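## Task

Acting as the authorized worker named on the attached work order, standing at that order's power panel, turn OFF the breaker of each circuit on this panel that supplies the order's equipment, using only the work order pages 1 to 4 (the order itself, the procedure, the panel schedule and the panel data). No pen is available. Touching or flipping any other breaker counts as failure, even if it is flipped back. Any padlocks from the shelf must finish open and resting on the shelf, never on top of other padlocks. The work area is the aisle in front of the panel, from the shelf top under the breakers upward. When finished, release everything and move the arm away.

## Robot and tools

Robot: one 7-joint arm with a two-finger gripper. Joint order, used in every row and every per-joint list in results: waist, shoulder, upper arm roll, elbow, forearm roll, wrist pitch, wrist roll. Stated joint ranges in radians (URDF signs): waist -6.283 to 6.283, shoulder -2.059 to 2.094, upper arm roll -6.283 to 6.283, elbow -0.192 to 3.927, forearm roll -6.283 to 6.283, wrist pitch -1.693 to 3.142, wrist roll -6.283 to 6.283. Wrist pitch is reversed: every number you send or read for it has the opposite sign to the URDF, so its usable range in your numbers is -3.142 to 1.693. Real ends may differ by up to 0.010 rad.

Scene frame: origin on the table top right under the arm base, +z up, +y to the left when looking along +x. The base may be tilted. end_effector_position is in metres and end_effector_quat_wxyz gives orientation; at long reach the printed position may be off. The gripper's fingers point along its own +z and open along its y; the reported point sits between the pads, about 2 cm short of the fingertips, and closing pushes the tips about 10 mm further forward.

A row is 8 numbers in [-1, 1]: seven joint numbers then the gripper opening. Joint numbers are offsets, scaled so 1.0 = 2.036 rad. The opening is absolute: +1 fully open, -1 closed (0.084 m pad gap when fully open).

execute_actions(actions): a list of actions; each action is a list of up to 15 rows, each row held for one 1/30 s step, and a short action repeats its last row until 15 steps pass. In this tool the joint offsets are taken from the joint angles at the start of that action (not from the previous row); for the first action, from the last reported angles. An empty list just returns state and images. An action asking a joint more than 0.010 rad beyond its range is refused; if the first action fails this check or any action is malformed, nothing runs. A joint pushed to its real end stops there and the result may report "joint sent to its limit" (its absence proves nothing).

move(target, speed, blocking): target is one 8-number row whose joint offsets count from the Joint positions in the latest result that showed them. All joints travel proportionally, so the hand follows a curve; duration 0.5 to 10 s. speed is the top rad/s of the joint with farthest to go, 0.01 to 2, default 0.5. Fingers are commanded at the start. blocking=false returns after 0.5 s while the arm continues; other motion commands are then refused until wait or stop shows it ended. The result adds a move: line with the ending (done, off_target, moving, held, fault), limits=held or limits=none, and the joint farthest from target. Paths do not avoid obstacles; faster moves and targets set deeper past a contact hit and press harder.

wait(seconds): 0 to 10, holds the last command and lets a running move continue. stop(): brakes a running move; it needs room to slow. zoom_image(camera, region): camera is cam_head_left, cam_head_right or cam_wrist (each 672x504); region [x0, y0, x1, y1] in pixels from the top-left, at most 504 by 504. show_instructions(): shows the scene's reference pages (work order pages), moving nothing. finished_scene(scene): ends the current scene, given its number; irreversible, and its result tells whether the task succeeded and gives the next task.

Results: state line with pose and velocities (m/s, rad/s); Joint positions and Joint velocities (rad, rad/s, last entry the pad gap in m); Joint targets, the angles currently being driven toward; grip_measured, the opening on the command scale; joint torques (total drive output with offset and noise, not zero in free air). "joint command not followed" means the clearance check altered targets. Per step, targets stay within 0.623 rad of measured angles and within 70 mm of hand movement; the drive caps target speed at 3.14 rad/s. An unfinished motion may need to be commanded again.

Gripping: command an opening below grip_measured to hold; the lower, the harder (about 24 N per pad max).

Avoid: contact torque reaching load limits (waist and shoulder 44.5, upper arm roll, elbow, forearm roll 26.7, wrist pitch and wrist roll 17.8 N m), which stops the arm, backs it off and pauses 10 s; long holding under load, which heats motors (warning at 65 °C, brake fault at 80 °C); knocking anything out of the work area, which ends the scene; drops, slips, slams, hard hits and heavy pushing. Flip only the correct breakers, gently, then open the gripper and withdraw.

Each tool is called after "Call:" as a command line: name --argument value for each argument, lists and objects as JSON in quotes; but a table of rows of numbers goes row by row, as --pt "numbers of a row", without its own name.

Reference images:

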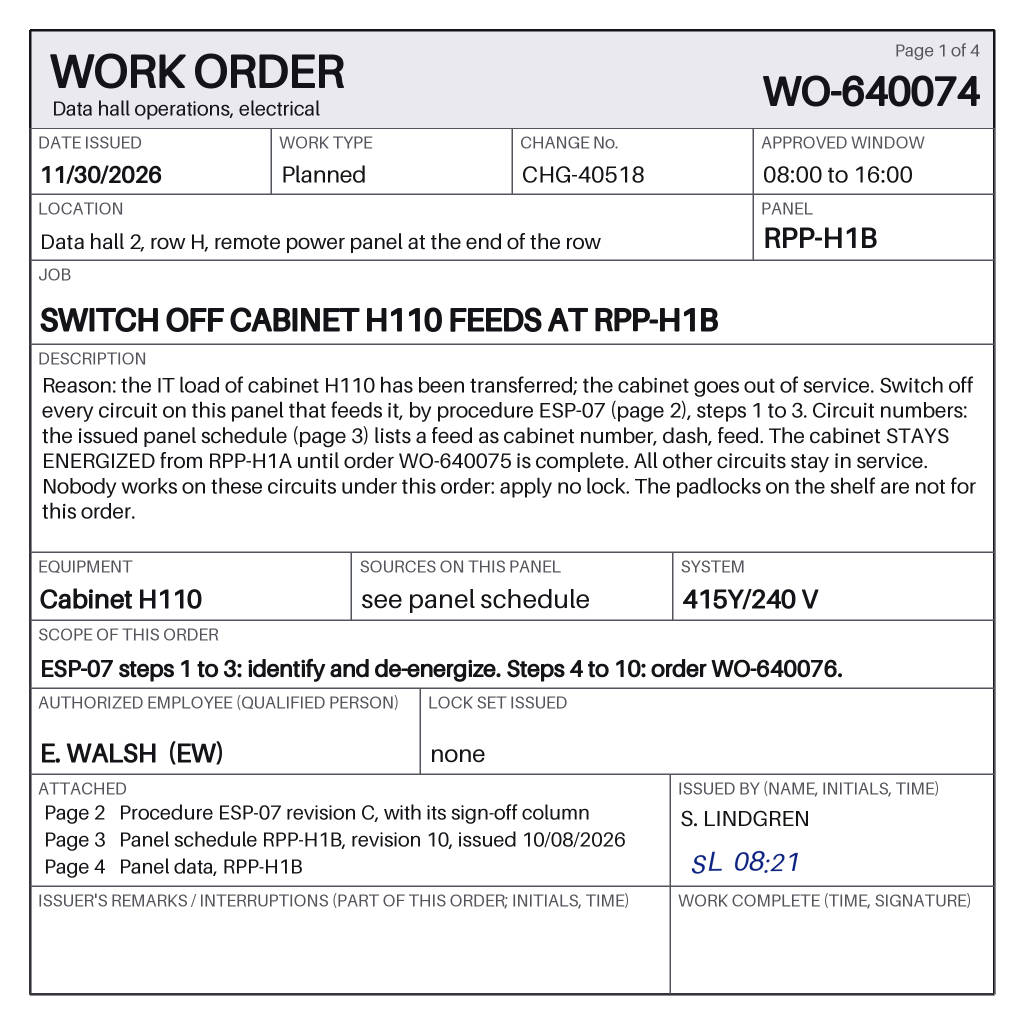

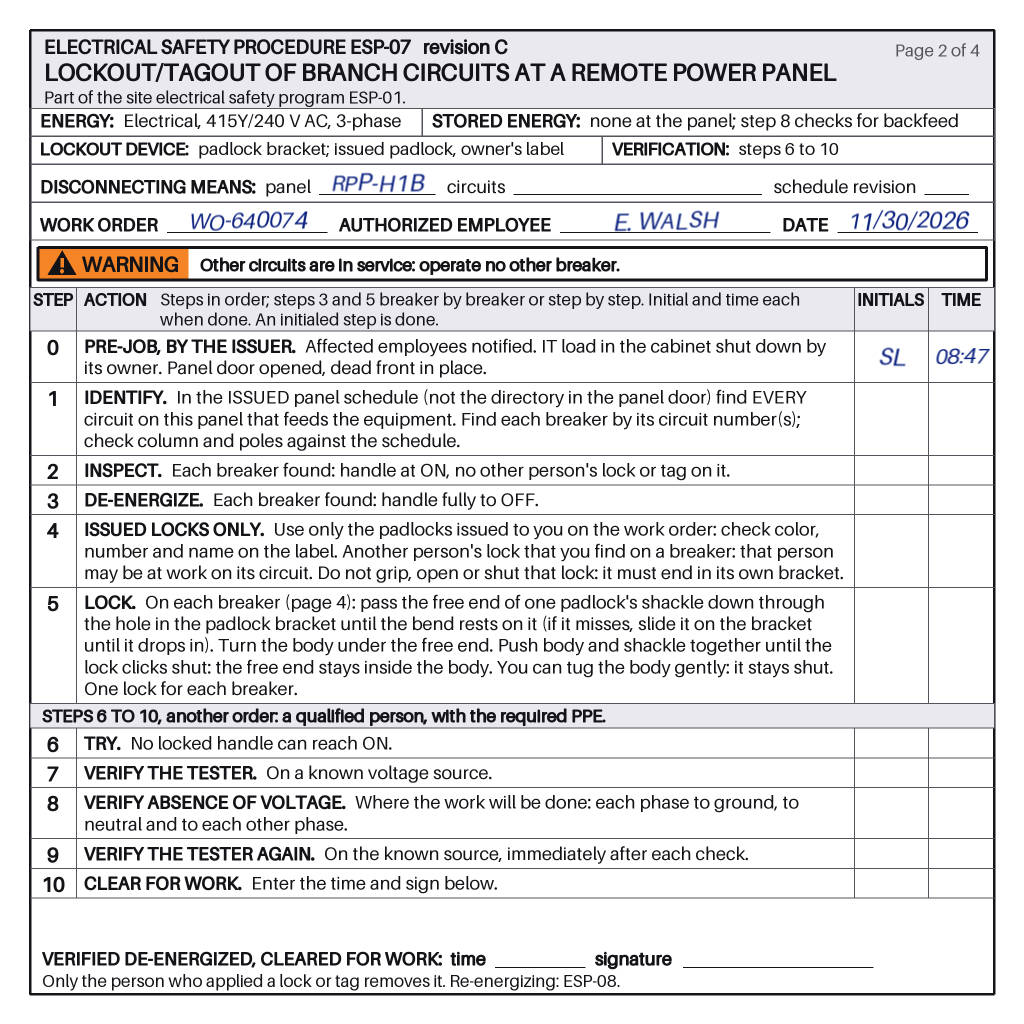

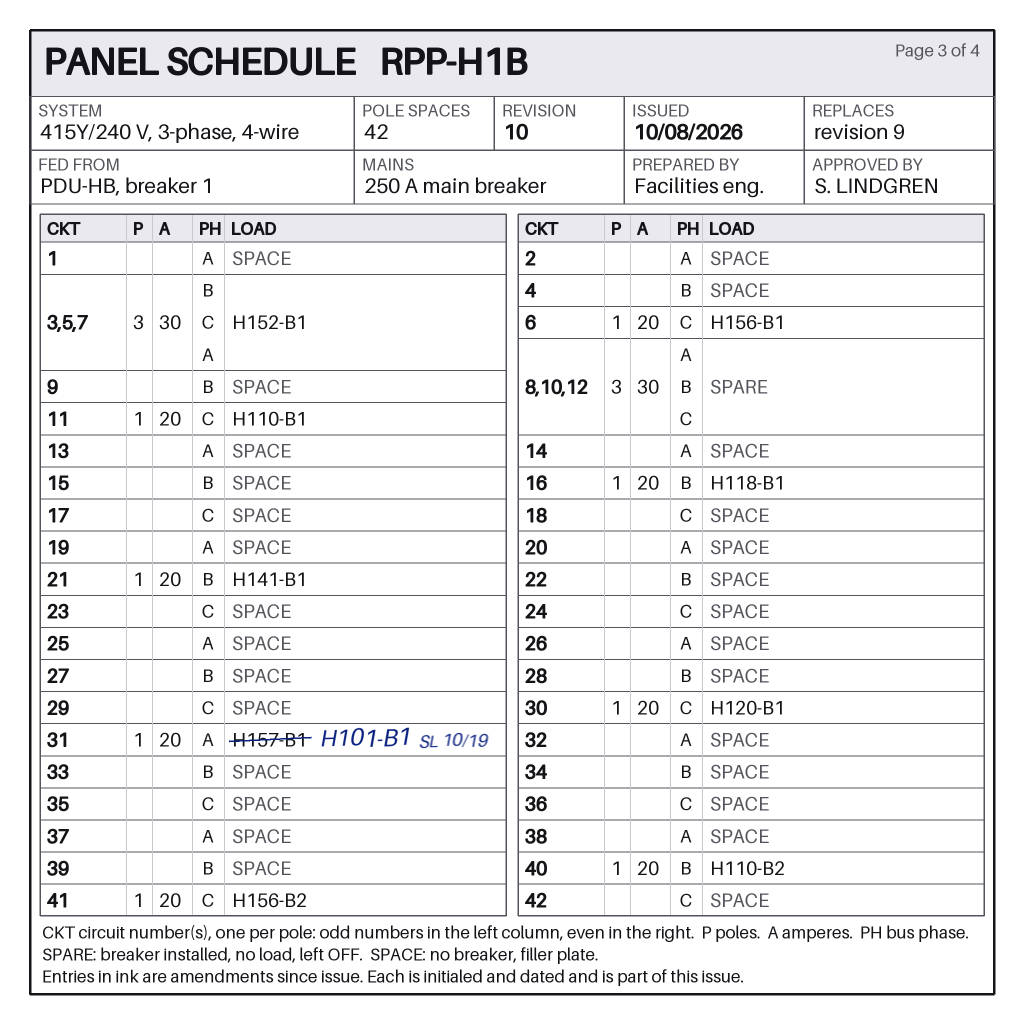

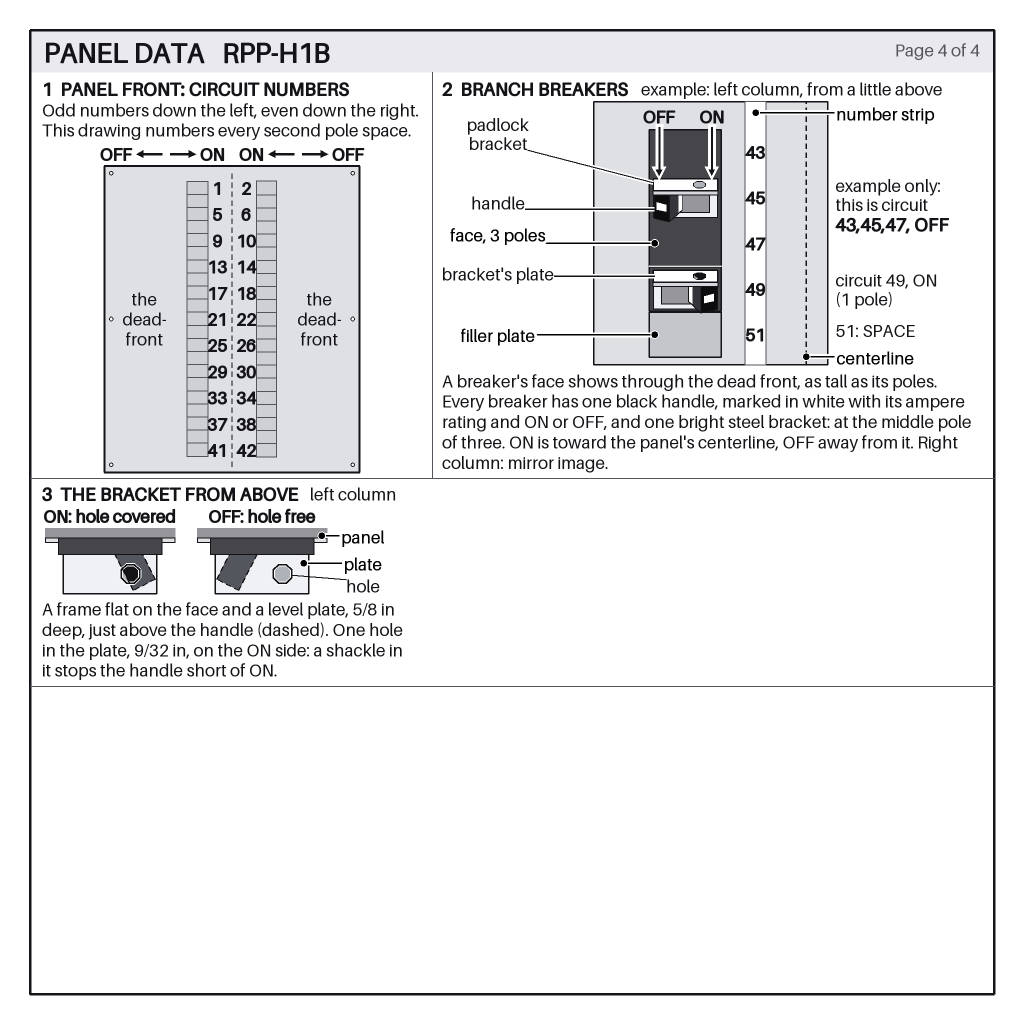

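## Session

Call:
execute_actions --actions '[]'

Scene clock: 0.00 s.
end_effector_position=(+0.4229, -0.0343, +0.3313) grip_measured=+1.00 end_effector_quat_wxyz=(+0.104, +0.988, -0.097, -0.065) end_effector_velocity=(+0.000, -0.000, -0.000) end_effector_angular_velocity=(-0.000, +0.000, -0.000)
Joint names: [waist, shoulder, upper arm roll, elbow, forearm roll, wrist pitch, wrist roll]
Joint positions: [-0.003 -0.249 -0.003  0.917 -0.003 -1.172  0.     0.084]
Joint velocities: [-0.  0. -0.  0.  0.  0. -0.  0.]
Joint torques (N m, as the arm reports them, + toward a larger Joint positions number): no reading
Joint targets: [-0.003 -0.249 -0.003 0.917 -0.003 -1.172 0.000]

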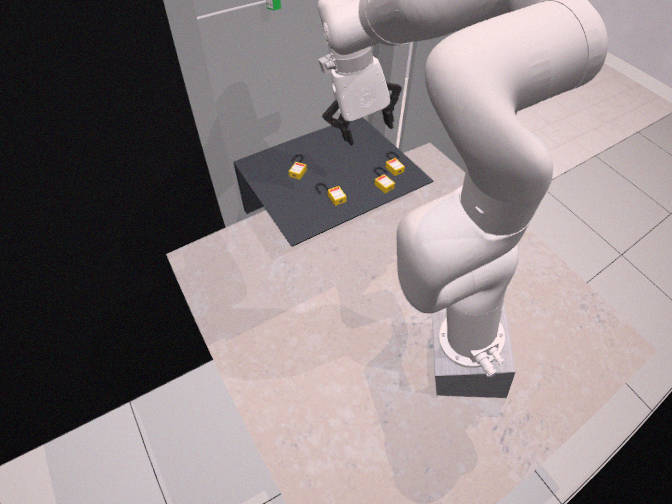

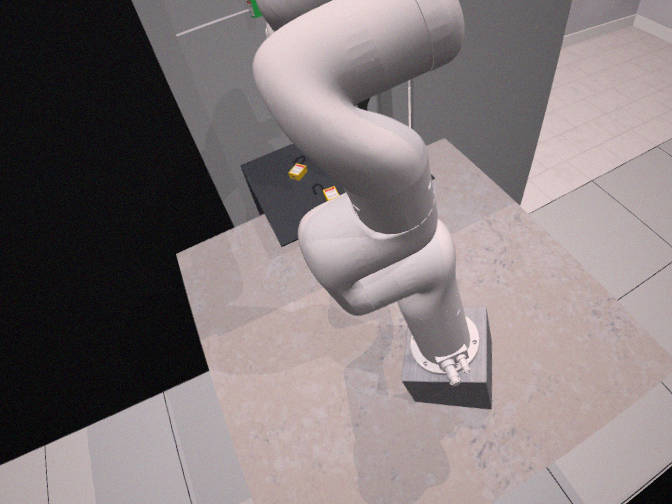

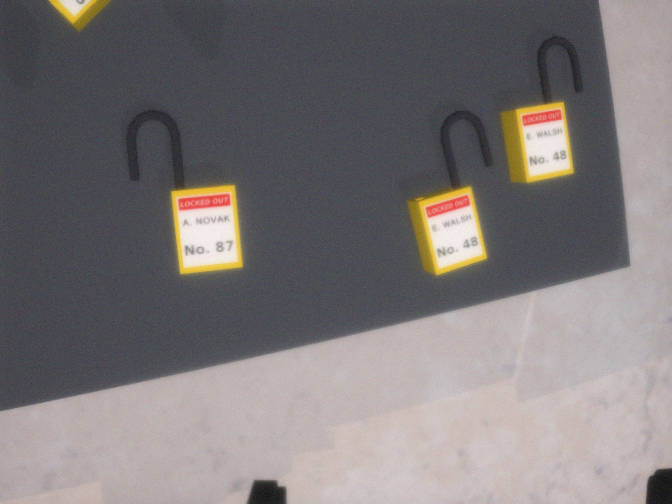

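Call:
move --target '[0.08,-0.27,0,-0.107,0,0.65,0,-1]' --speed 0.8

Scene clock: 3.13 s.
end_effector_position=(+0.5076, +0.1067, +0.7114) grip_measured=-1.00 end_effector_quat_wxyz=(+0.078, +0.725, +0.061, +0.681) end_effector_velocity=(-0.001, +0.001, +0.002) end_effector_angular_velocity=(+0.000, -0.006, +0.003)
Joint names: [waist, shoulder, upper arm roll, elbow, forearm roll, wrist pitch, wrist roll]
Joint positions: [ 0.159 -0.798 -0.003  0.699 -0.003  0.151  0.     0.   ]
Joint velocities: [ 0.001 -0.002  0.     0.     0.     0.004  0.     0.   ]
Joint torques (N m, as the arm reports them, + toward a larger Joint positions number): [ 0.27 -8.13 -2.98 13.9   1.12  2.64  0.19]
Joint targets: [0.160 -0.799 -0.003 0.699 -0.003 0.151 0.000]
move: done; limits=none; farthest joint: the waist, 0.000 radians from its target (0.163 radians at the start)

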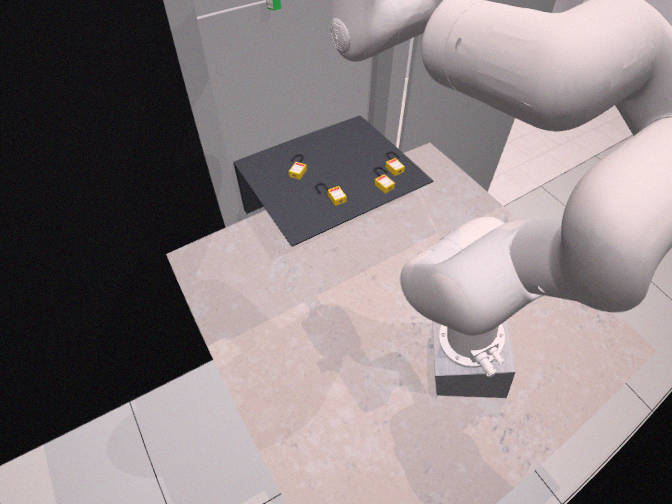

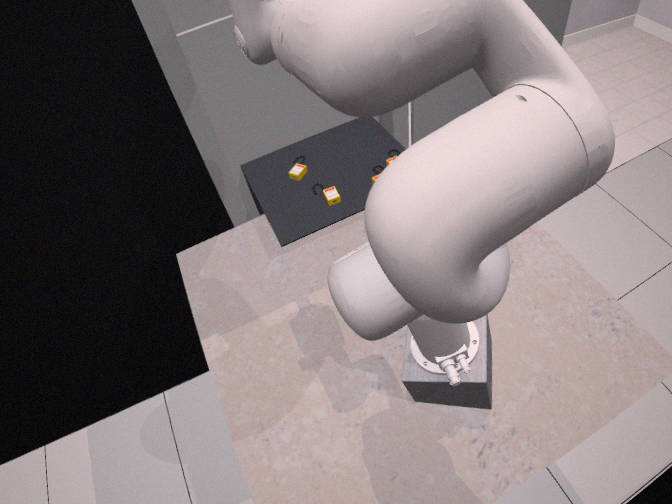

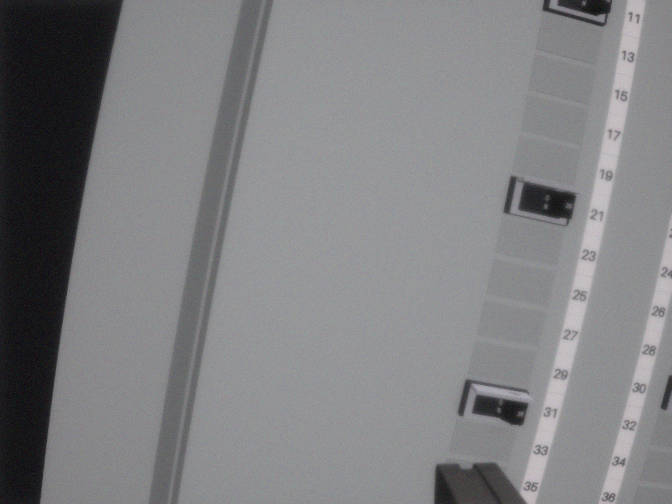

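Call:
move --target '[-0.14,0.234,0,0.197,0,0.234,0.115,-1]'

Scene clock: 6.00 s.
end_effector_position=(+0.5771, -0.0100, +0.8421) grip_measured=-1.00 end_effector_quat_wxyz=(+0.094, +0.554, -0.054, +0.826) end_effector_velocity=(-0.000, -0.002, +0.001) end_effector_angular_velocity=(+0.000, -0.003, -0.004)
Joint names: [waist, shoulder, upper arm roll, elbow, forearm roll, wrist pitch, wrist roll]
Joint positions: [-0.125 -0.323 -0.003  1.1   -0.003  0.627  0.234  0.   ]
Joint velocities: [-0.004  0.003 -0.     0.002  0.     0.002  0.001  0.   ]
Joint torques (N m, as the arm reports them, + toward a larger Joint positions number): [ -2.64 -19.21  -4.09  13.2    1.05   1.7    0.35]
Joint targets: [-0.126 -0.322 -0.003 1.100 -0.003 0.627 0.234]
move: done; limits=none; farthest joint: the waist, 0.001 radians from its target (0.286 radians at the start)

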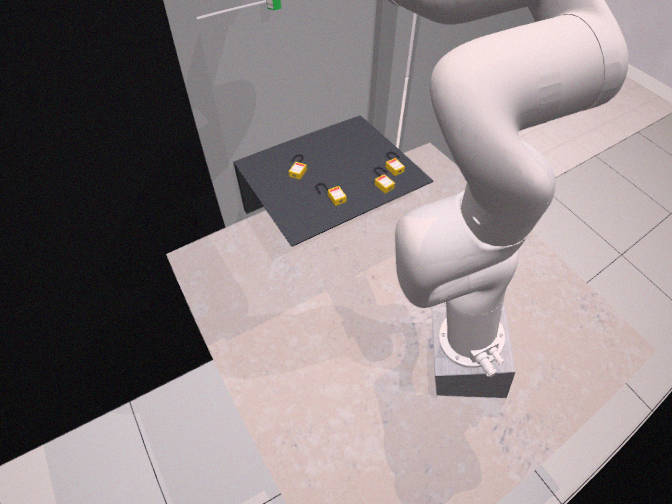

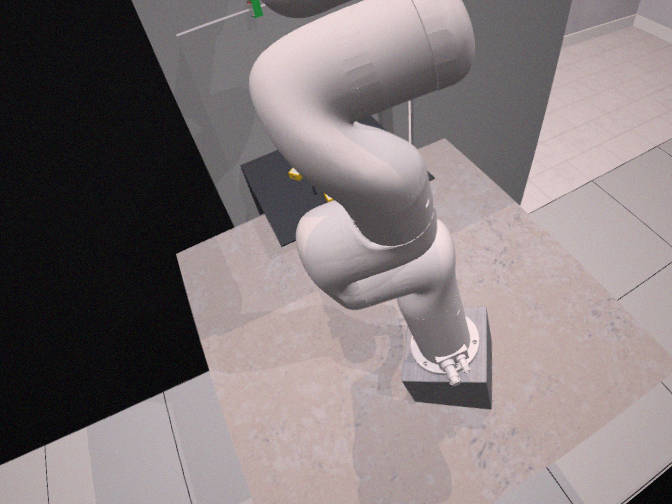

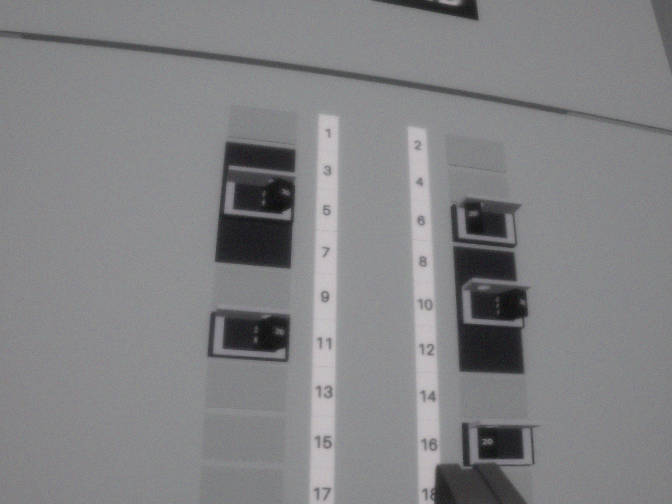

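Call:
move --target '[0.017,0.132,0,0.227,0,-0.095,0,-1]' --speed 0.4

Scene clock: 8.27 s.
end_effector_position=(+0.6566, -0.0004, +0.8983) grip_measured=-1.00 end_effector_quat_wxyz=(+0.080, +0.558, -0.047, +0.825) end_effector_velocity=(+0.001, -0.000, +0.000) end_effector_angular_velocity=(-0.000, +0.001, -0.000)
Joint names: [waist, shoulder, upper arm roll, elbow, forearm roll, wrist pitch, wrist roll]
Joint positions: [-0.091 -0.054 -0.003  1.561 -0.003  0.434  0.234  0.   ]
Joint velocities: [-0.     0.002  0.     0.003 -0.    -0.002 -0.     0.   ]
Joint torques (N m, as the arm reports them, + toward a larger Joint positions number): [ -4.   -26.81  -4.21  13.18   1.09   1.57   0.16]
Joint targets: [-0.091 -0.054 -0.003 1.562 -0.003 0.434 0.234]
move: done; limits=none; farthest joint: the elbow, 0.001 radians from its target (0.462 radians at the start)

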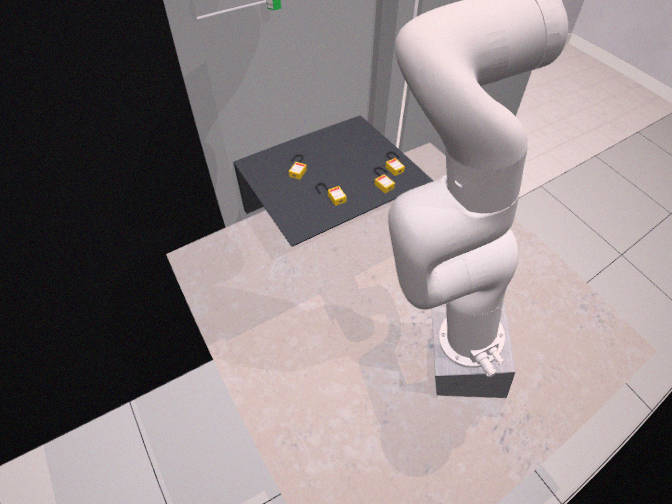

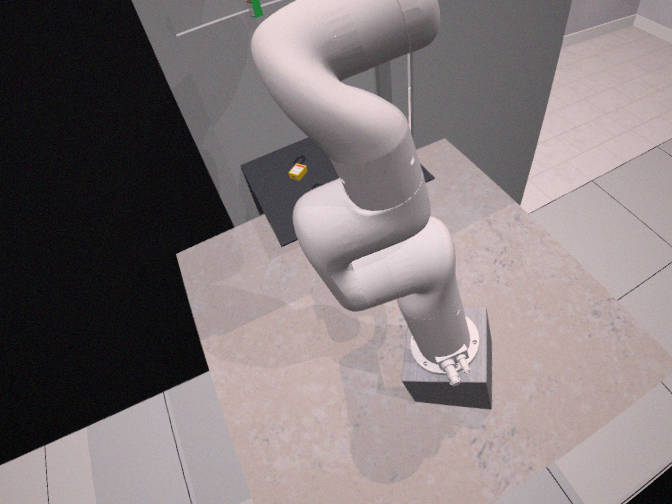

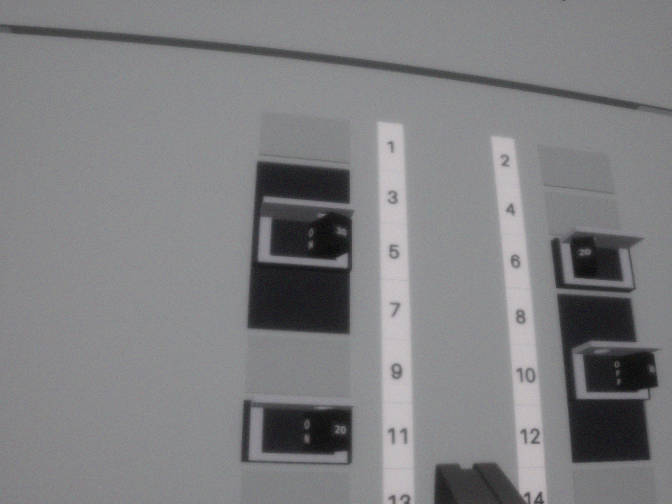

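Call:
move --target '[0.005,0.1036,0,0.150,0,-0.046,0,-1]' --speed 0.2

Scene clock: 10.63 s.
end_effector_position=(+0.7090, -0.0054, +0.9097) grip_measured=-1.00 end_effector_quat_wxyz=(+0.075, +0.558, -0.044, +0.825) end_effector_velocity=(+0.001, -0.000, -0.000) end_effector_angular_velocity=(-0.000, -0.000, +0.000)
Joint names: [waist, shoulder, upper arm roll, elbow, forearm roll, wrist pitch, wrist roll]
Joint positions: [-0.081  0.157 -0.003  1.867 -0.003  0.34   0.234  0.   ]
Joint velocities: [-0.     0.002  0.     0.002 -0.     0.001 -0.     0.   ]
Joint torques (N m, as the arm reports them, + toward a larger Joint positions number): [ -5.26 -32.25  -3.46  12.97   1.08   1.74   0.36]
Joint targets: [-0.081 0.157 -0.003 1.867 -0.003 0.340 0.234]
move: done; limits=none; farthest joint: the waist, 0.000 radians from its target (0.010 radians at the start)

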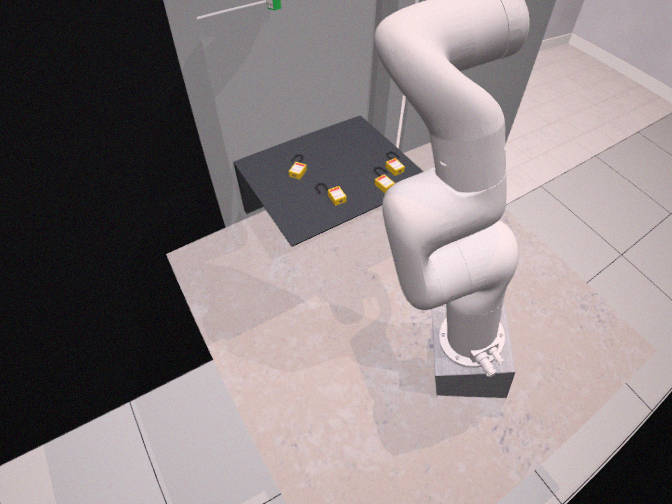

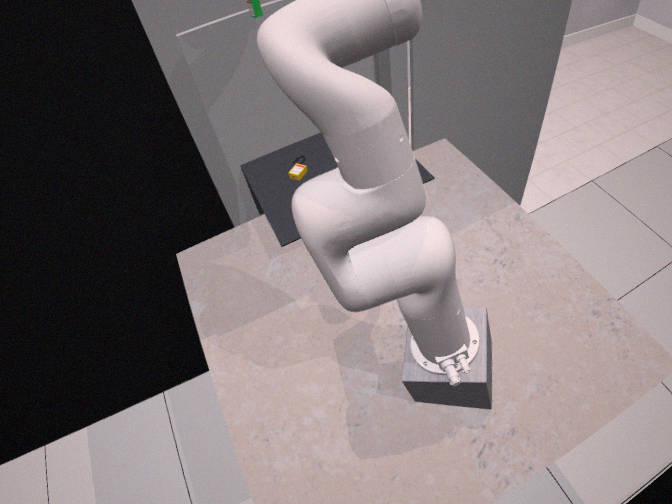

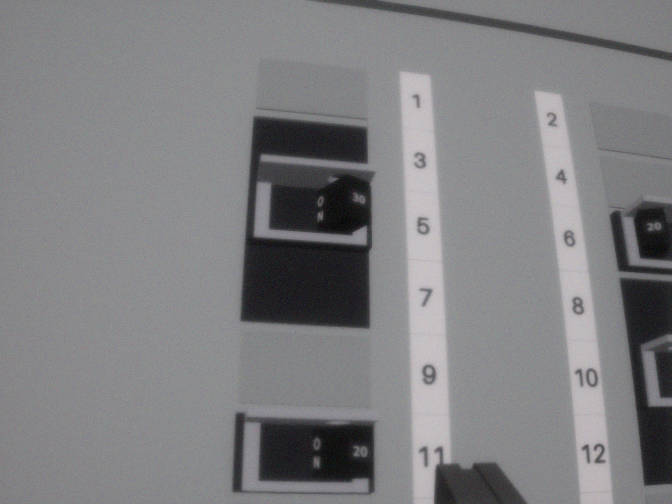

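Call:
move --target '[0,0.046,0,0.0727,0,-0.0265,0,-1]' --speed 0.12

Scene clock: 12.50 s.
end_effector_position=(+0.7277, -0.0089, +0.9154) grip_measured=-1.00 end_effector_quat_wxyz=(+0.076, +0.558, -0.044, +0.825) end_effector_velocity=(+0.001, +0.000, -0.001) end_effector_angular_velocity=(+0.001, +0.002, +0.001)
Joint names: [waist, shoulder, upper arm roll, elbow, forearm roll, wrist pitch, wrist roll]
Joint positions: [-0.081  0.25  -0.003  2.014 -0.003  0.286  0.234  0.   ]
Joint velocities: [ 0.001  0.002  0.     0.002  0.    -0.001  0.     0.   ]
Joint torques (N m, as the arm reports them, + toward a larger Joint positions number): [ -5.64 -34.43  -3.18  12.45   0.93   1.73   0.27]
Joint targets: [-0.081 0.250 -0.003 2.015 -0.003 0.286 0.234]
move: done; limits=none; farthest joint: the shoulder, 0.001 radians from its target (0.094 radians at the start)

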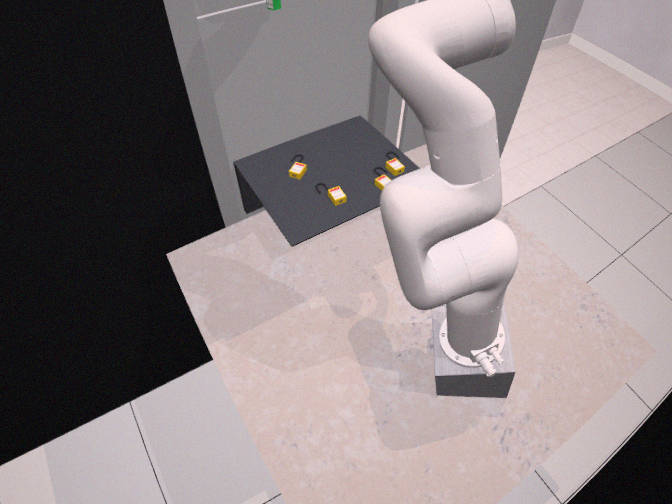

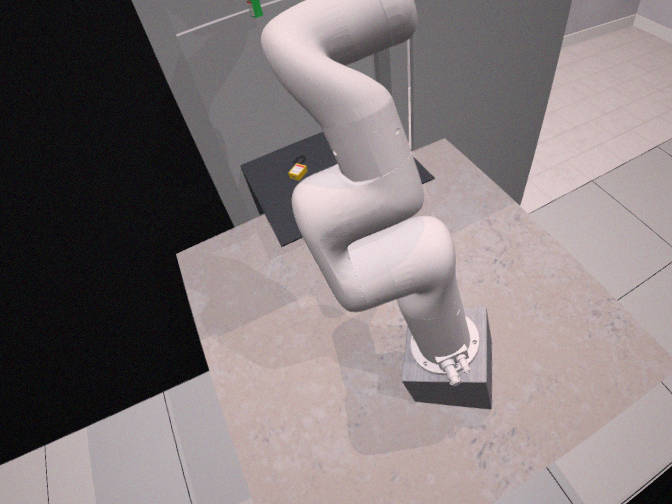

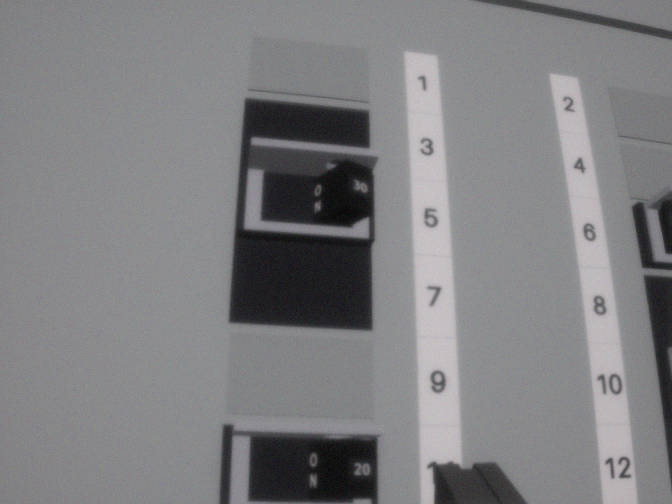

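Call:
move --target '[0,0.0256,0,0.040,0,-0.014,0,-1]' --speed 0.08

Scene clock: 14.10 s.
end_effector_position=(+0.7371, -0.0109, +0.9172) grip_measured=-1.00 end_effector_quat_wxyz=(+0.076, +0.558, -0.044, +0.825) end_effector_velocity=(+0.001, +0.000, -0.001) end_effector_angular_velocity=(+0.001, +0.001, +0.000)
Joint names: [waist, shoulder, upper arm roll, elbow, forearm roll, wrist pitch, wrist roll]
Joint positions: [-0.081  0.302 -0.003  2.096 -0.003  0.258  0.234  0.   ]
Joint velocities: [ 0.001  0.001  0.     0.001 -0.    -0.001  0.     0.   ]
Joint torques (N m, as the arm reports them, + toward a larger Joint positions number): [ -5.49 -35.74  -3.25  12.48   0.91   1.69   0.37]
Joint targets: [-0.081 0.302 -0.003 2.096 -0.003 0.258 0.234]
move: done; limits=none; farthest joint: the waist, 0.000 radians from its target (0.000 radians at the start)

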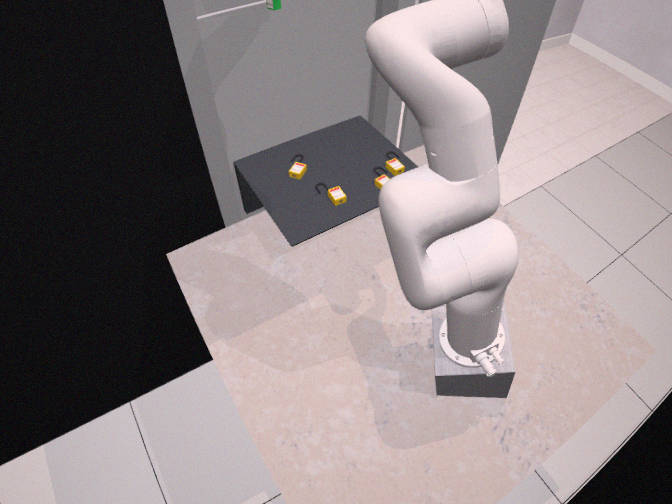

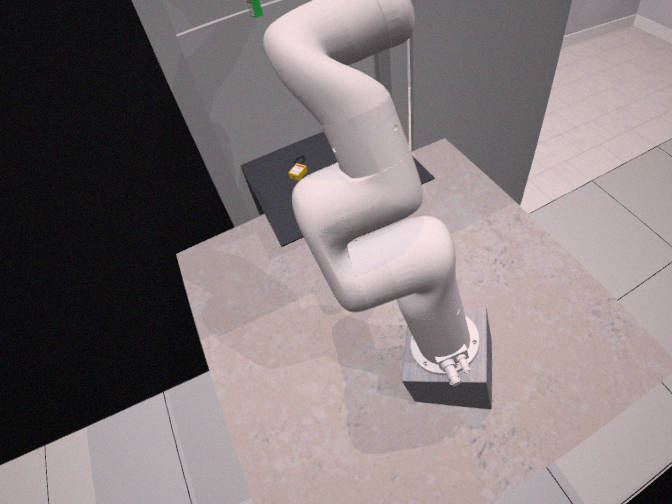

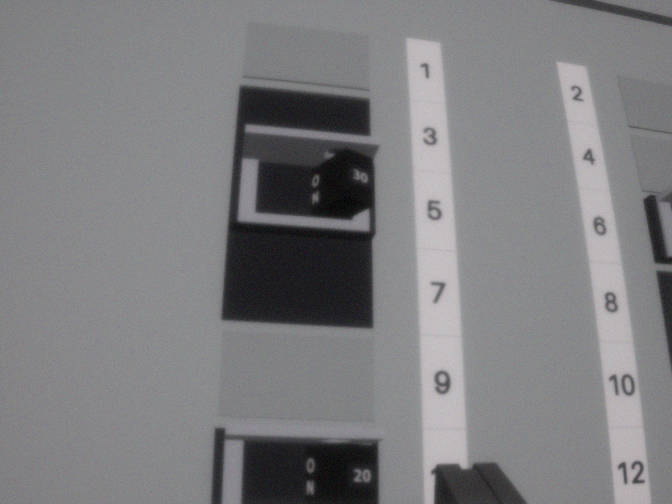

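Call:
move --target '[0.0177,-0.004,0,0,0,0,0,-1]' --speed 0.03

Scene clock: 16.20 s.
end_effector_position=(+0.7387, +0.0137, +0.9176) grip_measured=-1.00 end_effector_quat_wxyz=(+0.059, +0.558, -0.035, +0.827) end_effector_velocity=(-0.001, -0.004, +0.000) end_effector_angular_velocity=(-0.000, -0.000, -0.006)
Joint names: [waist, shoulder, upper arm roll, elbow, forearm roll, wrist pitch, wrist roll]
Joint positions: [-0.044  0.294 -0.003  2.096 -0.003  0.258  0.234  0.   ]
Joint velocities: [-0.004 -0.    -0.003 -0.001  0.001 -0.001  0.     0.   ]
Joint torques (N m, as the arm reports them, + toward a larger Joint positions number): [ -5.67 -35.66  -3.12  12.29   0.89   1.7    0.31]
Joint targets: [-0.045 0.294 -0.003 2.096 -0.003 0.258 0.234]
move: done; limits=none; farthest joint: the waist, 0.001 radians from its target (0.036 radians at the start)

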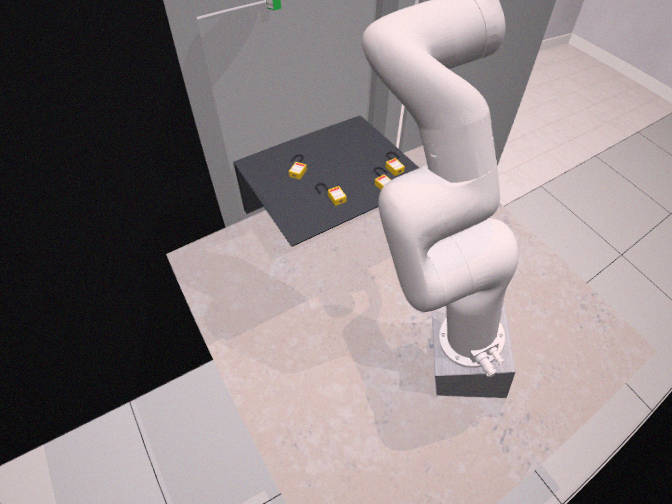

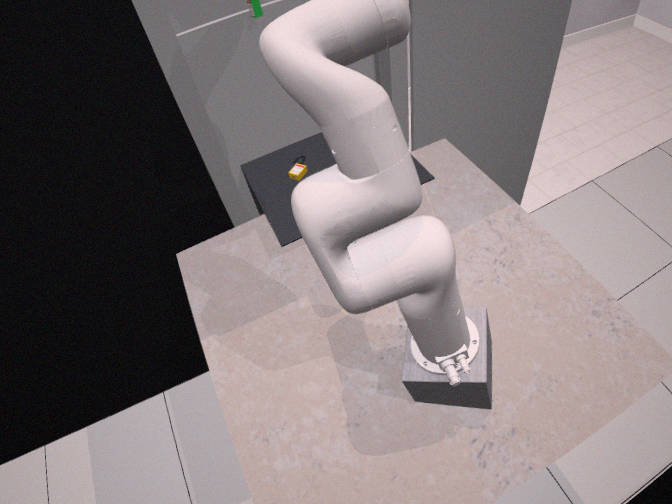

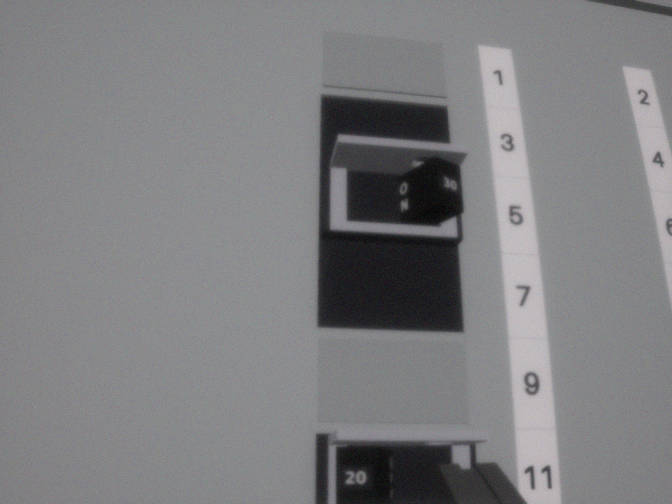

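Call:
move --target '[0,-0.243,0,-0.39,0,0.143,0,-1]' --speed 0.7

Call:
move --target '[0.011,0.282,0,-0.102,0,0.384,0,-1]' --speed 0.7

Scene clock: 18.47 s.
end_effector_position=(+0.6233, +0.0263, +0.8607) grip_measured=-1.00 end_effector_quat_wxyz=(+0.059, +0.562, -0.036, +0.825) end_effector_velocity=(-0.001, +0.000, +0.000) end_effector_angular_velocity=(-0.000, -0.002, +0.000)
Joint names: [waist, shoulder, upper arm roll, elbow, forearm roll, wrist pitch, wrist roll]
Joint positions: [-0.044 -0.201 -0.003  1.302 -0.003  0.549  0.234  0.   ]
Joint velocities: [-0.    -0.002 -0.    -0.002  0.     0.002  0.     0.   ]
Joint torques (N m, as the arm reports them, + toward a larger Joint positions number): [ -3.24 -22.75  -4.    13.35   1.02   1.73   0.21]
Joint targets: [-0.044 -0.201 -0.003 1.302 -0.003 0.549 0.234]
move: done; limits=none; farthest joint: the waist, 0.000 radians from its target (0.001 radians at the start)

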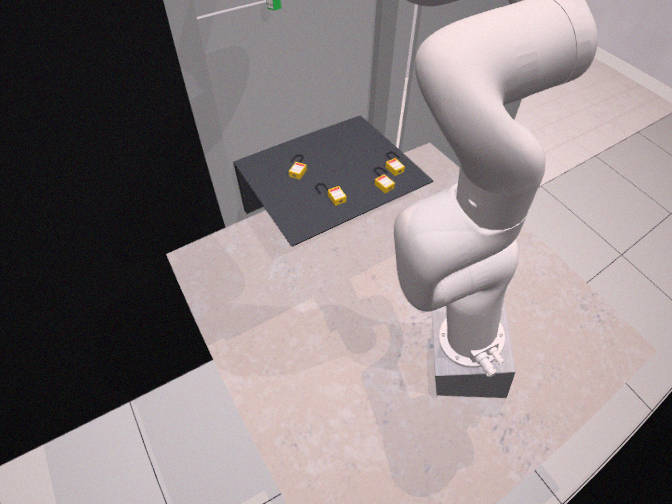

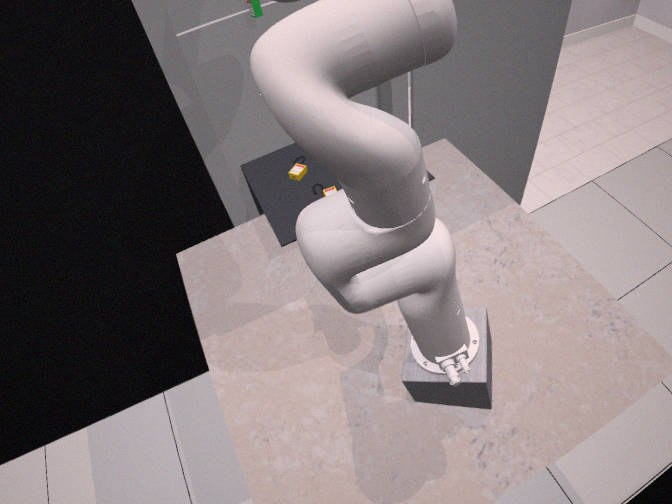

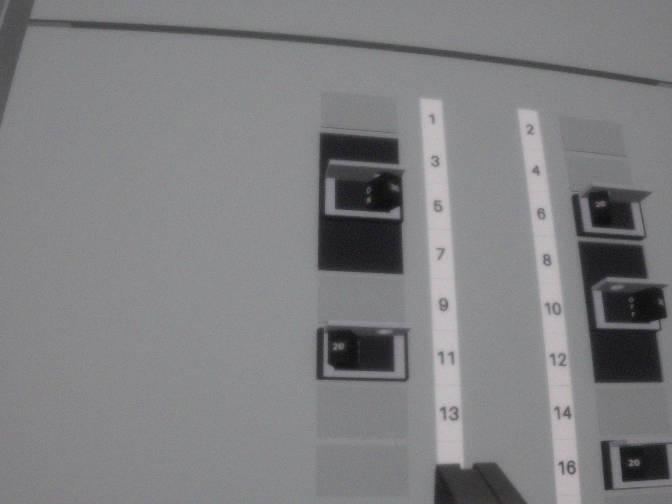

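Scene clock: 20.27 s.
end_effector_position=(+0.6800, -0.0422, +0.5534) grip_measured=-1.00 end_effector_quat_wxyz=(+0.048, +0.564, -0.030, +0.824) end_effector_velocity=(-0.000, -0.001, -0.003) end_effector_angular_velocity=(+0.001, +0.004, -0.002)
Joint names: [waist, shoulder, upper arm roll, elbow, forearm roll, wrist pitch, wrist roll]
Joint positions: [-0.022  0.373 -0.003  1.095 -0.003  1.33   0.234  0.   ]
Joint velocities: [-0.001  0.004 -0.    -0.002  0.     0.002  0.     0.   ]
Joint torques (N m, as the arm reports them, + toward a larger Joint positions number): [ -6.1  -35.79  -3.87  11.13   1.23   1.64   0.11]
Joint targets: [-0.022 0.373 -0.003 1.094 -0.003 1.331 0.234]
move: done; limits=none; farthest joint: the waist, 0.000 radians from its target (0.022 radians at the start)

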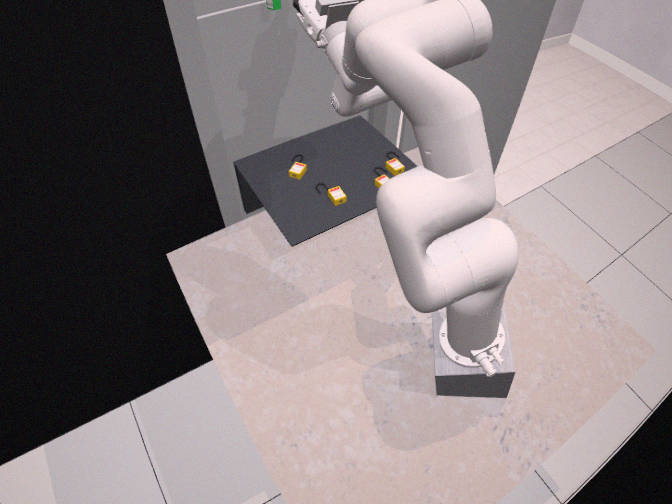

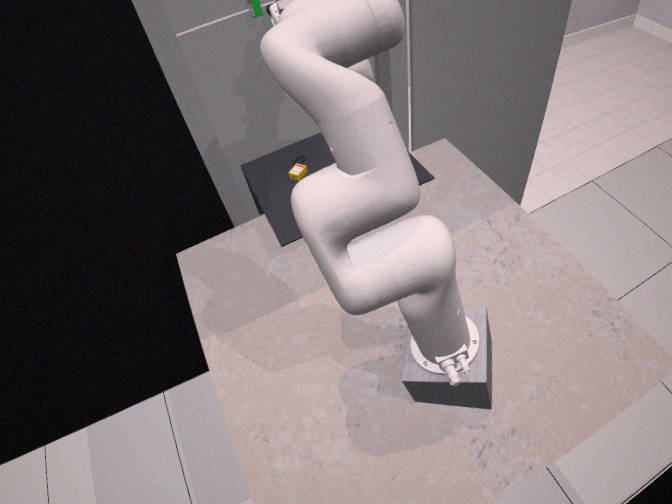

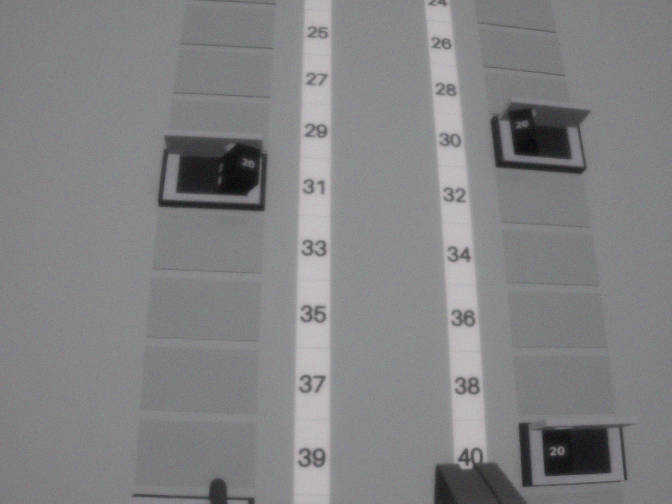

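Call:
move --target '[0.001,0.0693,0,0.1345,0,-0.0653,0,-1]' --speed 0.2

Scene clock: 23.13 s.
end_effector_position=(+0.7395, -0.0508, +0.5619) grip_measured=-1.00 end_effector_quat_wxyz=(+0.047, +0.564, -0.029, +0.824) end_effector_velocity=(+0.001, -0.001, -0.001) end_effector_angular_velocity=(+0.000, +0.002, -0.001)
Joint names: [waist, shoulder, upper arm roll, elbow, forearm roll, wrist pitch, wrist roll]
Joint positions: [-0.02   0.514 -0.003  1.368 -0.003  1.198  0.234  0.   ]
Joint velocities: [-0.     0.002 -0.     0.002 -0.    -0.002 -0.     0.   ]
Joint torques (N m, as the arm reports them, + toward a larger Joint positions number): [ -6.98 -40.2   -4.03  11.75   1.3    1.65   0.1 ]
Joint targets: [-0.020 0.514 -0.003 1.369 -0.003 1.197 0.234]
move: done; limits=none; farthest joint: the elbow, 0.001 radians from its target (0.274 radians at the start)

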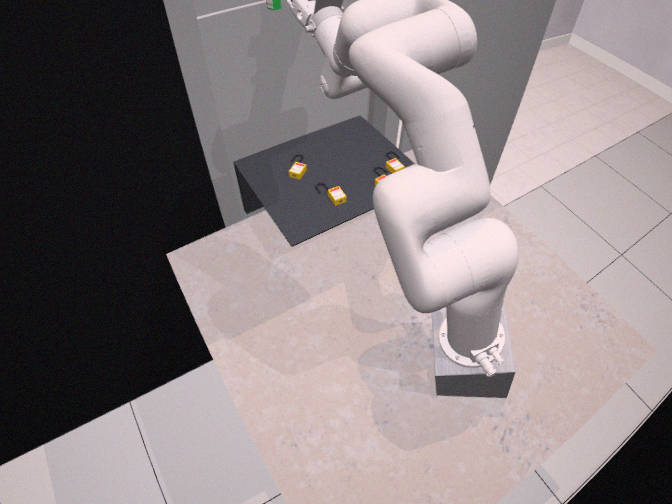

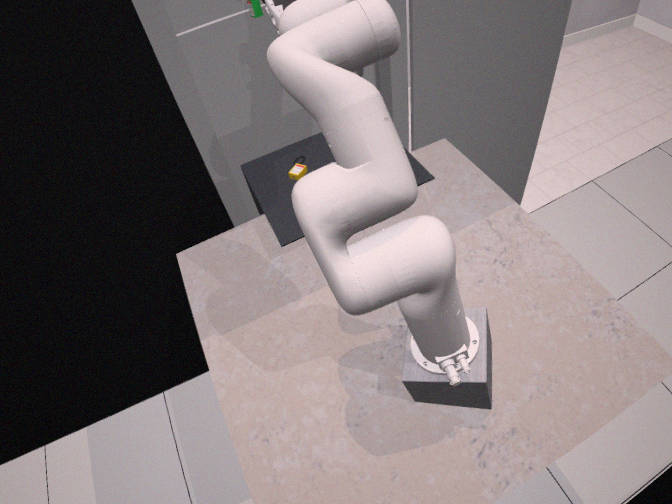

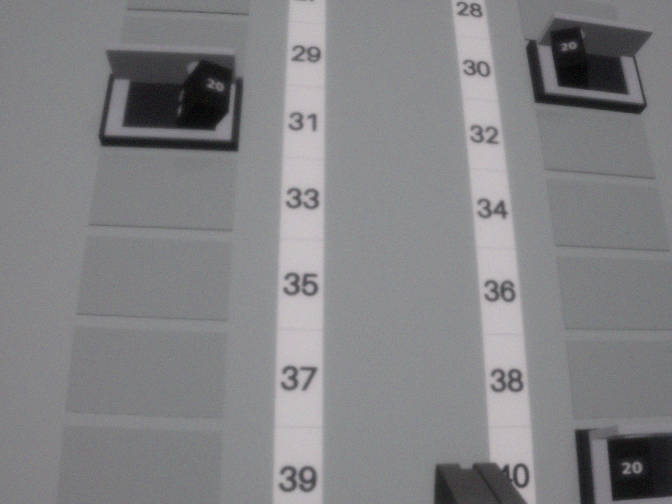

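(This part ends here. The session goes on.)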